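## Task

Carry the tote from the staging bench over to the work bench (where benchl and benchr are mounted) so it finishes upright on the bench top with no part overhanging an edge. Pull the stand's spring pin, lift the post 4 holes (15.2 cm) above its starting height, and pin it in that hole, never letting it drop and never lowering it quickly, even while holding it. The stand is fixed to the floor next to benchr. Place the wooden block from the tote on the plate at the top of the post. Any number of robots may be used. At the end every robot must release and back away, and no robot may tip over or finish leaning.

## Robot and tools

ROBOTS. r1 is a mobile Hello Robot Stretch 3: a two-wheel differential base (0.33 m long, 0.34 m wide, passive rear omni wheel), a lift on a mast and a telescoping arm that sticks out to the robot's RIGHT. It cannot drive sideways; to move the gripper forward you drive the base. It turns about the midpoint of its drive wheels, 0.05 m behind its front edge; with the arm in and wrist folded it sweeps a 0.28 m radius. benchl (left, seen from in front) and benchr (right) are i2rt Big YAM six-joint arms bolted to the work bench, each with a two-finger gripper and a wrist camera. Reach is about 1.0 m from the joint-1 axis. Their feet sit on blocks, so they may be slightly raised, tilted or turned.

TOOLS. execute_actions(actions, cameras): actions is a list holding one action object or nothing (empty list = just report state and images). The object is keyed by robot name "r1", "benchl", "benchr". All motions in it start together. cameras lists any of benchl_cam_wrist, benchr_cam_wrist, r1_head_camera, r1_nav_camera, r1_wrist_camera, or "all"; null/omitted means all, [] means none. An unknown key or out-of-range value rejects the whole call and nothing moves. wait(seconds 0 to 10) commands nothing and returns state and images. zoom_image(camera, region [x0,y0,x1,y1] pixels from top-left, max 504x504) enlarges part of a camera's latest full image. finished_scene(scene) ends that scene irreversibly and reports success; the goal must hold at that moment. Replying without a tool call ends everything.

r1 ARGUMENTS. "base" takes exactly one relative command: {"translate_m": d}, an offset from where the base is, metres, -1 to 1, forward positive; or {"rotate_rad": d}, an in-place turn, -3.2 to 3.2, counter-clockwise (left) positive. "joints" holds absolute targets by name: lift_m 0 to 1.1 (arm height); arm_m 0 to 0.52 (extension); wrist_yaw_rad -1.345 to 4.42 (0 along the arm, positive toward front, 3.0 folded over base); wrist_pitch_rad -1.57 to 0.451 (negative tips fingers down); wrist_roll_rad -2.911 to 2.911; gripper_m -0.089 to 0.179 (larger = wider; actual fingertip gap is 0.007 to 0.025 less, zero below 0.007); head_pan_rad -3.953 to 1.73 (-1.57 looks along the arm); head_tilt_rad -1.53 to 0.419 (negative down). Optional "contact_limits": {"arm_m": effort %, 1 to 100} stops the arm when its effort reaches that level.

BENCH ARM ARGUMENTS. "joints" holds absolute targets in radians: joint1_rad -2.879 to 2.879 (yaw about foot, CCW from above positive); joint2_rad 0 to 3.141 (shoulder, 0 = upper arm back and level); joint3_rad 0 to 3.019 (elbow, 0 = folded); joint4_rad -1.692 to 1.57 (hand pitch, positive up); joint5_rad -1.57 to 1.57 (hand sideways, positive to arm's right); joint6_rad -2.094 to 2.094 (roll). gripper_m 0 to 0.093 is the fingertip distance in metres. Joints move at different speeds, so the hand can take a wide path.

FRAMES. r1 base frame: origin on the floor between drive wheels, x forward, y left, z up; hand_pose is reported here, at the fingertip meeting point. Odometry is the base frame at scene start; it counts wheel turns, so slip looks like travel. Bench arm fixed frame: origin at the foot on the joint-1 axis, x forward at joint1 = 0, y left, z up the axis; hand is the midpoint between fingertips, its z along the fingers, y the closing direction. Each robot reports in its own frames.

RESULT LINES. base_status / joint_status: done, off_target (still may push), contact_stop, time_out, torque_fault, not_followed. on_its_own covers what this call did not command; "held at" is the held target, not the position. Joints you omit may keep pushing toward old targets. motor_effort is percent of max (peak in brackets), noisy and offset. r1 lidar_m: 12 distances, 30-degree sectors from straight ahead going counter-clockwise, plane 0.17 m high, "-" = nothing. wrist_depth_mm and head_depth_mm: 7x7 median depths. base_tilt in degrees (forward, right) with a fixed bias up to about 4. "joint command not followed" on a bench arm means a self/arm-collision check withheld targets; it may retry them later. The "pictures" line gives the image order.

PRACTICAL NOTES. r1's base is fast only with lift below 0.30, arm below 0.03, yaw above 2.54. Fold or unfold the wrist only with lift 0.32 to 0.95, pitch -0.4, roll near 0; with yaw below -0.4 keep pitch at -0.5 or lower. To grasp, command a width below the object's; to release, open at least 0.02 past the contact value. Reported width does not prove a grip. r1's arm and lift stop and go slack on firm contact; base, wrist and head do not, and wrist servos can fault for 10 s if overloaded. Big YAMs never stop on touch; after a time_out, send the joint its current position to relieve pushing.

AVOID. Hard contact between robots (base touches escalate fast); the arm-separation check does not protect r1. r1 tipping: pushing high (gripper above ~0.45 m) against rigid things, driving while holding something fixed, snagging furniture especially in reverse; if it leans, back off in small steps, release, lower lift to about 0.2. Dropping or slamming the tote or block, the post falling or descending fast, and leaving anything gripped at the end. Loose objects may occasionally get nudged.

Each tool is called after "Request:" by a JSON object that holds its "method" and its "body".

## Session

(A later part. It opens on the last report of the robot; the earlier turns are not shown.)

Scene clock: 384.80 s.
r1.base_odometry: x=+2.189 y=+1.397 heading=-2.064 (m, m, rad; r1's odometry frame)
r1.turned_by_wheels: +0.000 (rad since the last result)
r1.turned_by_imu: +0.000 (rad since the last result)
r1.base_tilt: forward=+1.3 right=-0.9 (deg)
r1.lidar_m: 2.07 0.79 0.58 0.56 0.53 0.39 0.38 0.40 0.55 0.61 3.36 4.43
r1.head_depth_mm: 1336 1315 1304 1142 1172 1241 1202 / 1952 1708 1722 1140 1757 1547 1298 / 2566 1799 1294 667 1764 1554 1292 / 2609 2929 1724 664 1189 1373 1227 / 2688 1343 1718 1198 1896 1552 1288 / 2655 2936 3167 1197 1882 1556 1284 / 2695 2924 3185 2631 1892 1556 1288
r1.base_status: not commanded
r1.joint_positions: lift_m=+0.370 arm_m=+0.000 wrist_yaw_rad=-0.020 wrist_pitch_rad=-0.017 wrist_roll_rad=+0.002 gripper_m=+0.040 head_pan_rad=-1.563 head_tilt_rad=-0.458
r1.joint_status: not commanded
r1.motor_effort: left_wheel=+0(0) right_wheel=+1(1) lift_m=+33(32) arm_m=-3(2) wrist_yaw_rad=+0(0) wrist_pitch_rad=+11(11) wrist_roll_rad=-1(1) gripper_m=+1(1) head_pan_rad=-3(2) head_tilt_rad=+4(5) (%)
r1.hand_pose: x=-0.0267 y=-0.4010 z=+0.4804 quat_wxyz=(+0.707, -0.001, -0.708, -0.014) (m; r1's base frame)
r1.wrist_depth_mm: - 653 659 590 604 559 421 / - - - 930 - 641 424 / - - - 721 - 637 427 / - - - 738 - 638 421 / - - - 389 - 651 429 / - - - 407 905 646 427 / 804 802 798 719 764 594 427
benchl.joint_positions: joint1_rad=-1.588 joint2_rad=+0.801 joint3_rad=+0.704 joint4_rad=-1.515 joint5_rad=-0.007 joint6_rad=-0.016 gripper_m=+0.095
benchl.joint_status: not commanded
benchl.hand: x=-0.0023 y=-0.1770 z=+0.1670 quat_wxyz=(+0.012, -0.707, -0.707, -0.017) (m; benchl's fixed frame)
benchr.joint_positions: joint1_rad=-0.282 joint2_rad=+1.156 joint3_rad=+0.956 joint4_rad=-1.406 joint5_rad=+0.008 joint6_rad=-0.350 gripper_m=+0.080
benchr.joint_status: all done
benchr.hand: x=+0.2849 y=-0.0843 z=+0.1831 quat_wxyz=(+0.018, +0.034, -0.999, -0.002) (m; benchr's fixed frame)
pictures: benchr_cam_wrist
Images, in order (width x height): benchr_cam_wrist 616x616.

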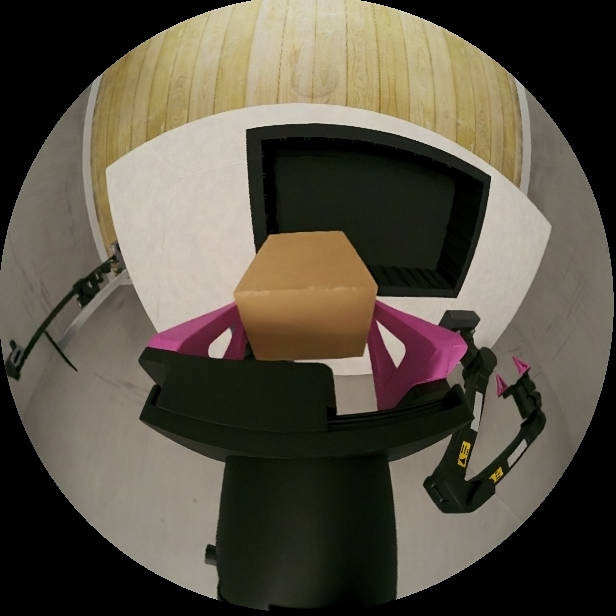

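Request:
{"method": "execute_actions", "body": {"actions": [{"benchr":{"joints":{"joint1_rad":1.48,"joint2_rad":1.0,"joint3_rad":1.3,"joint4_rad":0.0,"joint6_rad":0}}}], "cameras": []}}

Request:
{"method": "execute_actions", "body": {"actions": [{"benchr":{"joints":{"joint2_rad":1.55,"joint3_rad":1.23,"joint4_rad":0.3}}}], "cameras": ["benchr_cam_wrist","r1_head_camera"]}}

Scene clock: 390.17 s.
r1.base_odometry: x=+2.189 y=+1.397 heading=-2.064 (m, m, rad; r1's odometry frame)
r1.turned_by_wheels: +0.000 (rad since the last result)
r1.turned_by_imu: -0.001 (rad since the last result)
r1.base_tilt: forward=+1.0 right=-1.0 (deg)
r1.lidar_m: 2.06 0.79 0.58 0.56 0.53 0.39 0.38 0.40 0.55 0.61 3.37 4.42
r1.head_depth_mm: 1347 1323 1298 1146 1168 1229 1199 / 1769 2126 1730 1145 1771 1553 1284 / 2598 1536 1285 666 1776 1565 1288 / 2638 2873 1716 667 1193 1356 1224 / 2655 2908 1718 1195 1880 1549 1285 / 2697 2916 3164 1196 1903 1554 1288 / 2724 2931 3194 2617 1889 1547 1291
r1.base_status: not commanded
r1.joint_positions: lift_m=+0.370 arm_m=+0.000 wrist_yaw_rad=-0.020 wrist_pitch_rad=-0.017 wrist_roll_rad=+0.002 gripper_m=+0.040 head_pan_rad=-1.563 head_tilt_rad=-0.458
r1.joint_status: not commanded
r1.motor_effort: left_wheel=-1(1) right_wheel=+0(0) lift_m=+32(32) arm_m=-2(2) wrist_yaw_rad=+0(0) wrist_pitch_rad=+11(11) wrist_roll_rad=-1(1) gripper_m=+1(0) head_pan_rad=-2(2) head_tilt_rad=+4(5) (%)
r1.hand_pose: x=-0.0267 y=-0.4010 z=+0.4804 quat_wxyz=(+0.707, -0.001, -0.708, -0.014) (m; r1's base frame)
r1.wrist_depth_mm: - 643 658 594 604 554 422 / - - - 910 - 633 423 / - - - 726 - 637 426 / - - - 732 - 646 424 / - - - 388 - 629 423 / - - - 403 886 642 426 / 799 822 804 714 774 610 429
benchl.joint_positions: joint1_rad=-1.588 joint2_rad=+0.801 joint3_rad=+0.704 joint4_rad=-1.515 joint5_rad=-0.007 joint6_rad=-0.016 gripper_m=+0.095
benchl.joint_status: not commanded
benchl.hand: x=-0.0023 y=-0.1770 z=+0.1670 quat_wxyz=(+0.012, -0.707, -0.707, -0.017) (m; benchl's fixed frame)
benchr.joint_positions: joint1_rad=+1.476 joint2_rad=+1.026 joint3_rad=+1.259 joint4_rad=-0.042 joint5_rad=+0.003 joint6_rad=-0.010 gripper_m=+0.080
benchr.joint_status: all done
benchr.hand: x=+0.0479 y=+0.4946 z=+0.6245 quat_wxyz=(-0.574, +0.430, -0.469, -0.515) (m; benchr's fixed frame)
pictures: none
No camera images: the call's "cameras" was empty. Leave "cameras" out to get every camera's image.

Scene clock: 391.67 s.
r1.base_odometry: x=+2.189 y=+1.397 heading=-2.064 (m, m, rad; r1's odometry frame)
r1.turned_by_wheels: +0.000 (rad since the last result)
r1.turned_by_imu: +0.000 (rad since the last result)
r1.base_tilt: forward=+1.3 right=-1.2 (deg)
r1.lidar_m: 2.06 0.79 0.58 0.56 0.53 0.39 0.38 0.40 0.55 0.61 3.37 4.44
r1.head_depth_mm: 1340 1316 1300 1145 1172 1239 1202 / 1967 1931 1698 1145 1753 1541 1292 / 2642 683 543 666 1762 1554 1288 / 2631 2903 613 664 1194 1354 1229 / 2678 2898 1720 1204 1879 1553 1285 / 2665 2922 3172 1195 1887 1556 1289 / 2697 2922 3222 2644 1888 1554 1287
r1.base_status: not commanded
r1.joint_positions: lift_m=+0.370 arm_m=+0.000 wrist_yaw_rad=-0.020 wrist_pitch_rad=-0.017 wrist_roll_rad=+0.002 gripper_m=+0.040 head_pan_rad=-1.563 head_tilt_rad=-0.458
r1.joint_status: not commanded
r1.motor_effort: left_wheel=-1(1) right_wheel=+0(1) lift_m=+32(32) arm_m=-2(2) wrist_yaw_rad=+0(0) wrist_pitch_rad=+11(11) wrist_roll_rad=-1(1) gripper_m=+1(0) head_pan_rad=-3(2) head_tilt_rad=+5(4) (%)
r1.hand_pose: x=-0.0267 y=-0.4010 z=+0.4804 quat_wxyz=(+0.707, -0.001, -0.708, -0.014) (m; r1's base frame)
r1.wrist_depth_mm: - 655 658 601 591 555 420 / - - - 928 - 636 429 / - - - 724 - 644 430 / - - - 720 - 629 419 / - - - 386 - 630 428 / - - - 401 881 648 425 / 817 818 772 737 775 597 429
benchl.joint_positions: joint1_rad=-1.588 joint2_rad=+0.801 joint3_rad=+0.704 joint4_rad=-1.515 joint5_rad=-0.007 joint6_rad=-0.016 gripper_m=+0.095
benchl.joint_status: not commanded
benchl.hand: x=-0.0023 y=-0.1770 z=+0.1670 quat_wxyz=(+0.012, -0.707, -0.707, -0.017) (m; benchl's fixed frame)
benchr.joint_positions: joint1_rad=+1.476 joint2_rad=+1.573 joint3_rad=+1.187 joint4_rad=+0.262 joint5_rad=+0.003 joint6_rad=-0.004 gripper_m=+0.080
benchr.joint_status: all done
benchr.hand: x=+0.0660 y=+0.6853 z=+0.3349 quat_wxyz=(-0.492, +0.505, -0.554, -0.444) (m; benchr's fixed frame)
pictures: benchr_cam_wrist, r1_head_camera (sideways: a quarter turn clockwise sets it upright)
Images, in order (width x height): benchr_cam_wrist 616x616, r1_head_camera 896x504.

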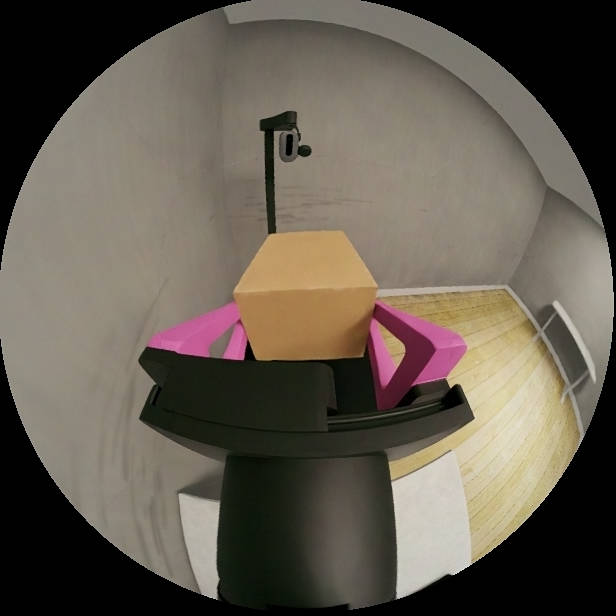

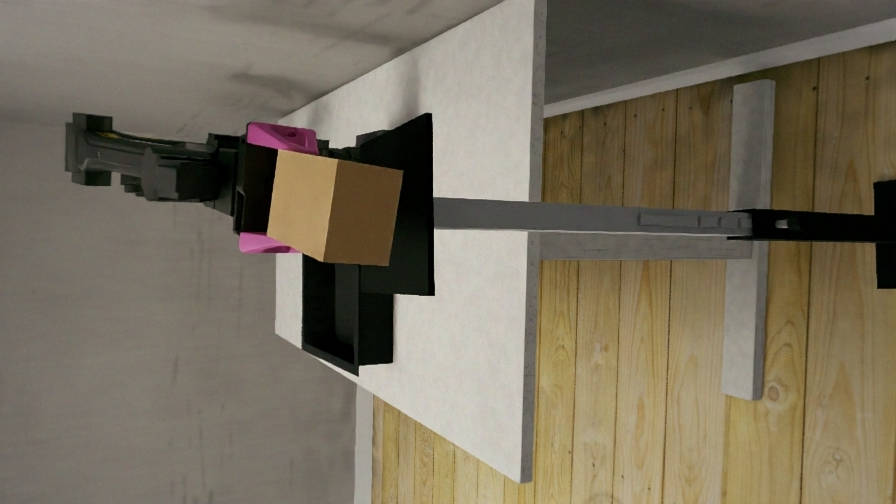

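Request:
{"method": "execute_actions", "body": {"actions": [{"benchr":{"joints":{"joint3_rad":1.08,"joint4_rad":0.5}}}], "cameras": ["r1_head_camera"]}}

Scene clock: 395.17 s.
r1.base_odometry: x=+2.189 y=+1.397 heading=-2.064 (m, m, rad; r1's odometry frame)
r1.turned_by_wheels: +0.000 (rad since the last result)
r1.turned_by_imu: -0.001 (rad since the last result)
r1.base_tilt: forward=+1.2 right=-1.0 (deg)
r1.lidar_m: 2.06 0.79 0.58 0.56 0.53 0.39 0.38 0.40 0.55 0.61 3.35 4.44
r1.head_depth_mm: 1347 1323 1299 1145 1171 1232 1199 / 1987 2131 1701 1141 1756 1538 1275 / 2588 869 612 666 1766 1549 1293 / 2644 2904 699 665 1188 1360 1225 / 2661 2882 1723 1193 1900 1552 1284 / 2676 2914 3179 1195 1885 1552 1283 / 2666 2955 3223 2634 1893 1546 1291
r1.base_status: not commanded
r1.joint_positions: lift_m=+0.370 arm_m=+0.000 wrist_yaw_rad=-0.020 wrist_pitch_rad=-0.017 wrist_roll_rad=+0.002 gripper_m=+0.040 head_pan_rad=-1.563 head_tilt_rad=-0.458
r1.joint_status: not commanded
r1.motor_effort: left_wheel=-1(1) right_wheel=+1(1) lift_m=+32(32) arm_m=-3(3) wrist_yaw_rad=+1(0) wrist_pitch_rad=+11(11) wrist_roll_rad=-1(1) gripper_m=+1(0) head_pan_rad=-3(2) head_tilt_rad=+5(5) (%)
r1.hand_pose: x=-0.0267 y=-0.4010 z=+0.4804 quat_wxyz=(+0.707, -0.001, -0.708, -0.014) (m; r1's base frame)
r1.wrist_depth_mm: - 655 652 591 604 556 418 / - - - 954 - 638 421 / - - - 723 - 642 424 / - - - 735 - 638 424 / - - - 386 - 640 430 / - - - 408 888 647 424 / 792 806 788 726 794 607 429
benchl.joint_positions: joint1_rad=-1.588 joint2_rad=+0.801 joint3_rad=+0.704 joint4_rad=-1.515 joint5_rad=-0.007 joint6_rad=-0.016 gripper_m=+0.095
benchl.joint_status: not commanded
benchl.hand: x=-0.0023 y=-0.1770 z=+0.1670 quat_wxyz=(+0.012, -0.707, -0.707, -0.017) (m; benchl's fixed frame)
benchr.joint_positions: joint1_rad=+1.476 joint2_rad=+1.570 joint3_rad=+1.054 joint4_rad=+0.458 joint5_rad=+0.003 joint6_rad=-0.004 gripper_m=+0.080
benchr.joint_status: all done
benchr.hand: x=+0.0640 y=+0.6641 z=+0.3065 quat_wxyz=(-0.510, +0.490, -0.538, -0.460) (m; benchr's fixed frame)
pictures: r1_head_camera (sideways: a quarter turn clockwise sets it upright)
Images, in order (width x height): r1_head_camera 896x504.

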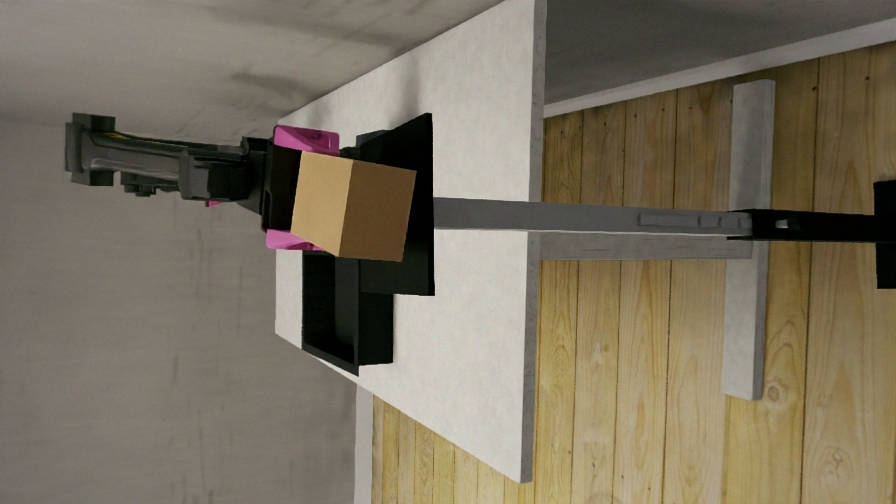

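Request:
{"method": "execute_actions", "body": {"actions": [{"benchr":{"joints":{"joint3_rad":1.02,"joint4_rad":0.56}}}], "cameras": ["r1_head_camera"]}}

Request:
{"method": "execute_actions", "body": {"actions": [{"benchr":{"joints":{"gripper_m":0.093}}}], "cameras": []}}

Request:
{"method": "execute_actions", "body": {"actions": [{"benchr":{"joints":{"joint2_rad":1.15,"joint3_rad":0.75}}}], "cameras": ["r1_head_camera","benchr_cam_wrist"]}}

Scene clock: 399.90 s.
r1.base_odometry: x=+2.189 y=+1.397 heading=-2.064 (m, m, rad; r1's odometry frame)
r1.turned_by_wheels: +0.000 (rad since the last result)
r1.turned_by_imu: -0.001 (rad since the last result)
r1.base_tilt: forward=+1.1 right=-1.0 (deg)
r1.lidar_m: 2.07 0.79 0.58 0.57 0.53 0.39 0.38 0.40 0.55 0.61 3.36 4.44
r1.head_depth_mm: 1345 1321 1301 1146 1161 1241 1191 / 1980 2137 1695 1142 1752 1541 1287 / 2608 904 639 666 1776 1559 1289 / 2660 2875 1363 666 1191 1354 1229 / 2662 2903 1703 1196 1890 1540 1285 / 2676 2974 3199 1197 1887 1551 1289 / 2663 2914 3183 2636 1907 1550 1292
r1.base_status: not commanded
r1.joint_positions: lift_m=+0.370 arm_m=+0.000 wrist_yaw_rad=-0.020 wrist_pitch_rad=-0.017 wrist_roll_rad=+0.002 gripper_m=+0.040 head_pan_rad=-1.563 head_tilt_rad=-0.458
r1.joint_status: not commanded
r1.motor_effort: left_wheel=+0(1) right_wheel=+1(1) lift_m=+32(32) arm_m=-3(3) wrist_yaw_rad=+0(0) wrist_pitch_rad=+11(11) wrist_roll_rad=-1(1) gripper_m=+0(1) head_pan_rad=-3(2) head_tilt_rad=+4(5) (%)
r1.hand_pose: x=-0.0267 y=-0.4010 z=+0.4804 quat_wxyz=(+0.707, -0.001, -0.708, -0.014) (m; r1's base frame)
r1.wrist_depth_mm: - 648 664 589 594 557 423 / - - - 965 - 630 424 / - - - 719 - 620 426 / - - - 743 - 634 426 / - - - 389 - 626 427 / - - - 403 896 640 427 / 801 802 776 719 792 593 434
benchl.joint_positions: joint1_rad=-1.588 joint2_rad=+0.801 joint3_rad=+0.704 joint4_rad=-1.515 joint5_rad=-0.007 joint6_rad=-0.016 gripper_m=+0.095
benchl.joint_status: not commanded
benchl.hand: x=-0.0023 y=-0.1770 z=+0.1670 quat_wxyz=(+0.012, -0.707, -0.707, -0.017) (m; benchl's fixed frame)
benchr.joint_positions: joint1_rad=+1.476 joint2_rad=+1.570 joint3_rad=+1.004 joint4_rad=+0.522 joint5_rad=+0.003 joint6_rad=-0.004 gripper_m=+0.080
benchr.joint_status: all done
benchr.hand: x=+0.0631 y=+0.6546 z=+0.2938 quat_wxyz=(-0.513, +0.486, -0.534, -0.464) (m; benchr's fixed frame)
pictures: r1_head_camera (sideways: a quarter turn clockwise sets it upright)
Images, in order (width x height): r1_head_camera 896x504.

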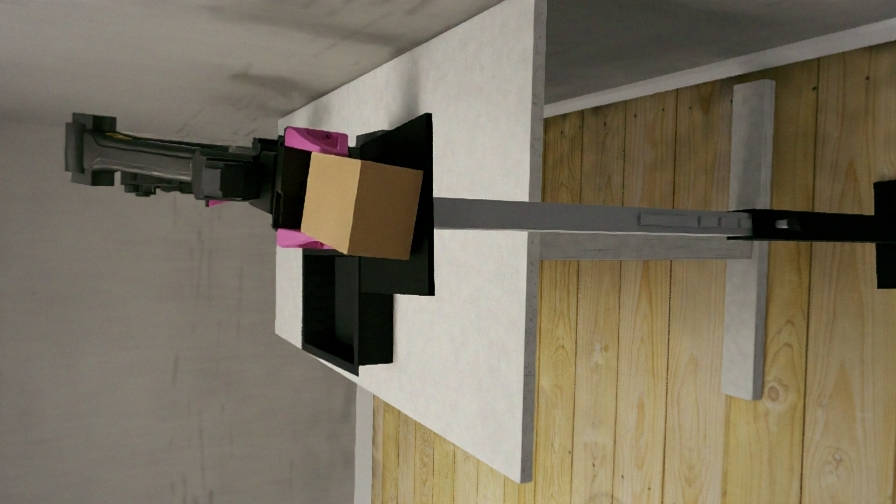

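Scene clock: 400.60 s.
r1.base_odometry: x=+2.189 y=+1.397 heading=-2.064 (m, m, rad; r1's odometry frame)
r1.turned_by_wheels: +0.000 (rad since the last result)
r1.turned_by_imu: +0.000 (rad since the last result)
r1.base_tilt: forward=+1.3 right=-1.0 (deg)
r1.lidar_m: 2.06 0.79 0.58 0.57 0.53 0.39 0.38 0.40 0.55 0.61 3.35 4.43
r1.head_depth_mm: 1336 1322 1298 1145 1170 1238 1204 / 1988 2120 1685 1140 1762 1549 1283 / 2603 883 675 666 1766 1555 1283 / 2672 2890 702 666 1199 1354 1230 / 2678 2903 1708 1196 1899 1560 1289 / 2659 2927 3116 1191 1878 1554 1291 / 2725 2920 3224 2629 1877 1559 1282
r1.base_status: not commanded
r1.joint_positions: lift_m=+0.370 arm_m=+0.000 wrist_yaw_rad=-0.020 wrist_pitch_rad=-0.017 wrist_roll_rad=+0.002 gripper_m=+0.040 head_pan_rad=-1.563 head_tilt_rad=-0.458
r1.joint_status: not commanded
r1.motor_effort: left_wheel=-1(0) right_wheel=+0(1) lift_m=+32(32) arm_m=-2(2) wrist_yaw_rad=+1(1) wrist_pitch_rad=+11(11) wrist_roll_rad=-1(1) gripper_m=+0(1) head_pan_rad=-2(2) head_tilt_rad=+4(5) (%)
r1.hand_pose: x=-0.0267 y=-0.4010 z=+0.4804 quat_wxyz=(+0.707, -0.001, -0.708, -0.014) (m; r1's base frame)
r1.wrist_depth_mm: - 663 654 577 602 552 421 / - - - 913 - 634 423 / - - - 727 - 644 429 / - - - 730 - 645 423 / - - - 389 - 627 425 / - - - 405 904 643 423 / 813 790 778 717 788 601 429
benchl.joint_positions: joint1_rad=-1.588 joint2_rad=+0.801 joint3_rad=+0.704 joint4_rad=-1.515 joint5_rad=-0.007 joint6_rad=-0.016 gripper_m=+0.095
benchl.joint_status: not commanded
benchl.hand: x=-0.0023 y=-0.1770 z=+0.1670 quat_wxyz=(+0.012, -0.707, -0.707, -0.017) (m; benchl's fixed frame)
benchr.joint_positions: joint1_rad=+1.476 joint2_rad=+1.563 joint3_rad=+1.004 joint4_rad=+0.537 joint5_rad=+0.003 joint6_rad=-0.004 gripper_m=+0.093
benchr.joint_status: all done
benchr.hand: x=+0.0630 y=+0.6536 z=+0.3016 quat_wxyz=(-0.519, +0.481, -0.529, -0.469) (m; benchr's fixed frame)
pictures: none
No camera images: the call's "cameras" was empty. Leave "cameras" out to get every camera's image.

Scene clock: 401.83 s.
r1.base_odometry: x=+2.189 y=+1.397 heading=-2.064 (m, m, rad; r1's odometry frame)
r1.turned_by_wheels: +0.000 (rad since the last result)
r1.turned_by_imu: +0.000 (rad since the last result)
r1.base_tilt: forward=+1.3 right=-1.1 (deg)
r1.lidar_m: 2.07 0.79 0.58 0.56 0.53 0.39 0.38 0.40 0.55 0.61 3.37 4.43
r1.head_depth_mm: 1344 1322 1301 1137 1169 1241 1203 / 1961 1912 1730 1146 1762 1540 1284 / 2596 792 1214 666 1765 1553 1292 / 2645 2879 1726 666 1193 1357 1227 / 2695 2919 1701 1192 1886 1563 1285 / 2685 2886 3203 1191 1885 1548 1293 / 2695 2940 3178 2650 1881 1546 1289
r1.base_status: not commanded
r1.joint_positions: lift_m=+0.370 arm_m=+0.000 wrist_yaw_rad=-0.020 wrist_pitch_rad=-0.017 wrist_roll_rad=+0.002 gripper_m=+0.040 head_pan_rad=-1.563 head_tilt_rad=-0.458
r1.joint_status: not commanded
r1.motor_effort: left_wheel=-1(1) right_wheel=+1(1) lift_m=+32(32) arm_m=-3(3) wrist_yaw_rad=+0(1) wrist_pitch_rad=+11(11) wrist_roll_rad=-1(1) gripper_m=+0(1) head_pan_rad=-2(2) head_tilt_rad=+4(4) (%)
r1.hand_pose: x=-0.0267 y=-0.4010 z=+0.4804 quat_wxyz=(+0.707, -0.001, -0.708, -0.014) (m; r1's base frame)
r1.wrist_depth_mm: - 644 649 600 598 565 424 / - - - 915 - 637 428 / - - - 715 - 631 425 / - - - 734 - 649 421 / - - - 386 - 627 428 / - - - 403 885 650 430 / 795 796 784 727 784 602 426
benchl.joint_positions: joint1_rad=-1.588 joint2_rad=+0.801 joint3_rad=+0.704 joint4_rad=-1.515 joint5_rad=-0.007 joint6_rad=-0.016 gripper_m=+0.095
benchl.joint_status: not commanded
benchl.hand: x=-0.0023 y=-0.1770 z=+0.1670 quat_wxyz=(+0.012, -0.707, -0.707, -0.017) (m; benchl's fixed frame)
benchr.joint_positions: joint1_rad=+1.476 joint2_rad=+1.139 joint3_rad=+0.751 joint4_rad=+0.545 joint5_rad=+0.003 joint6_rad=-0.004 gripper_m=+0.093
benchr.joint_status: all done
benchr.hand: x=+0.0503 y=+0.5191 z=+0.3971 quat_wxyz=(-0.564, +0.437, -0.480, -0.510) (m; benchr's fixed frame)
pictures: benchr_cam_wrist, r1_head_camera (sideways: a quarter turn clockwise sets it upright)
Images, in order (width x height): benchr_cam_wrist 616x616, r1_head_camera 896x504.

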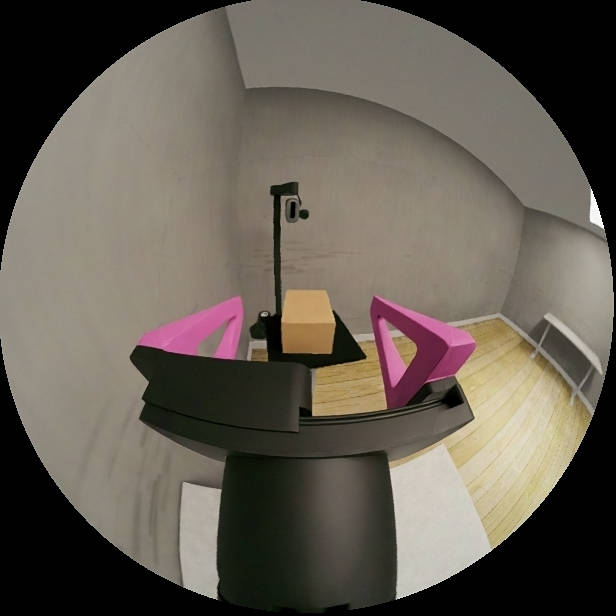

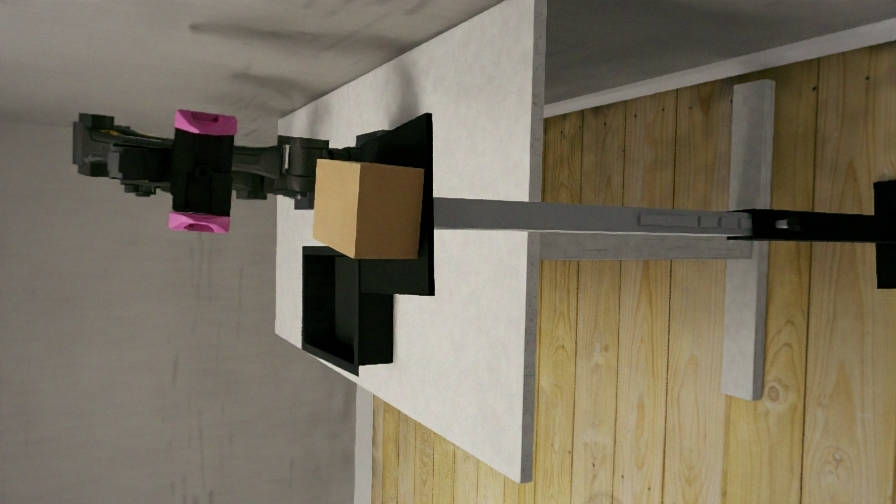

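Request:
{"method": "finished_scene", "body": {"scene": 2}}

The scene is finished: the task was done.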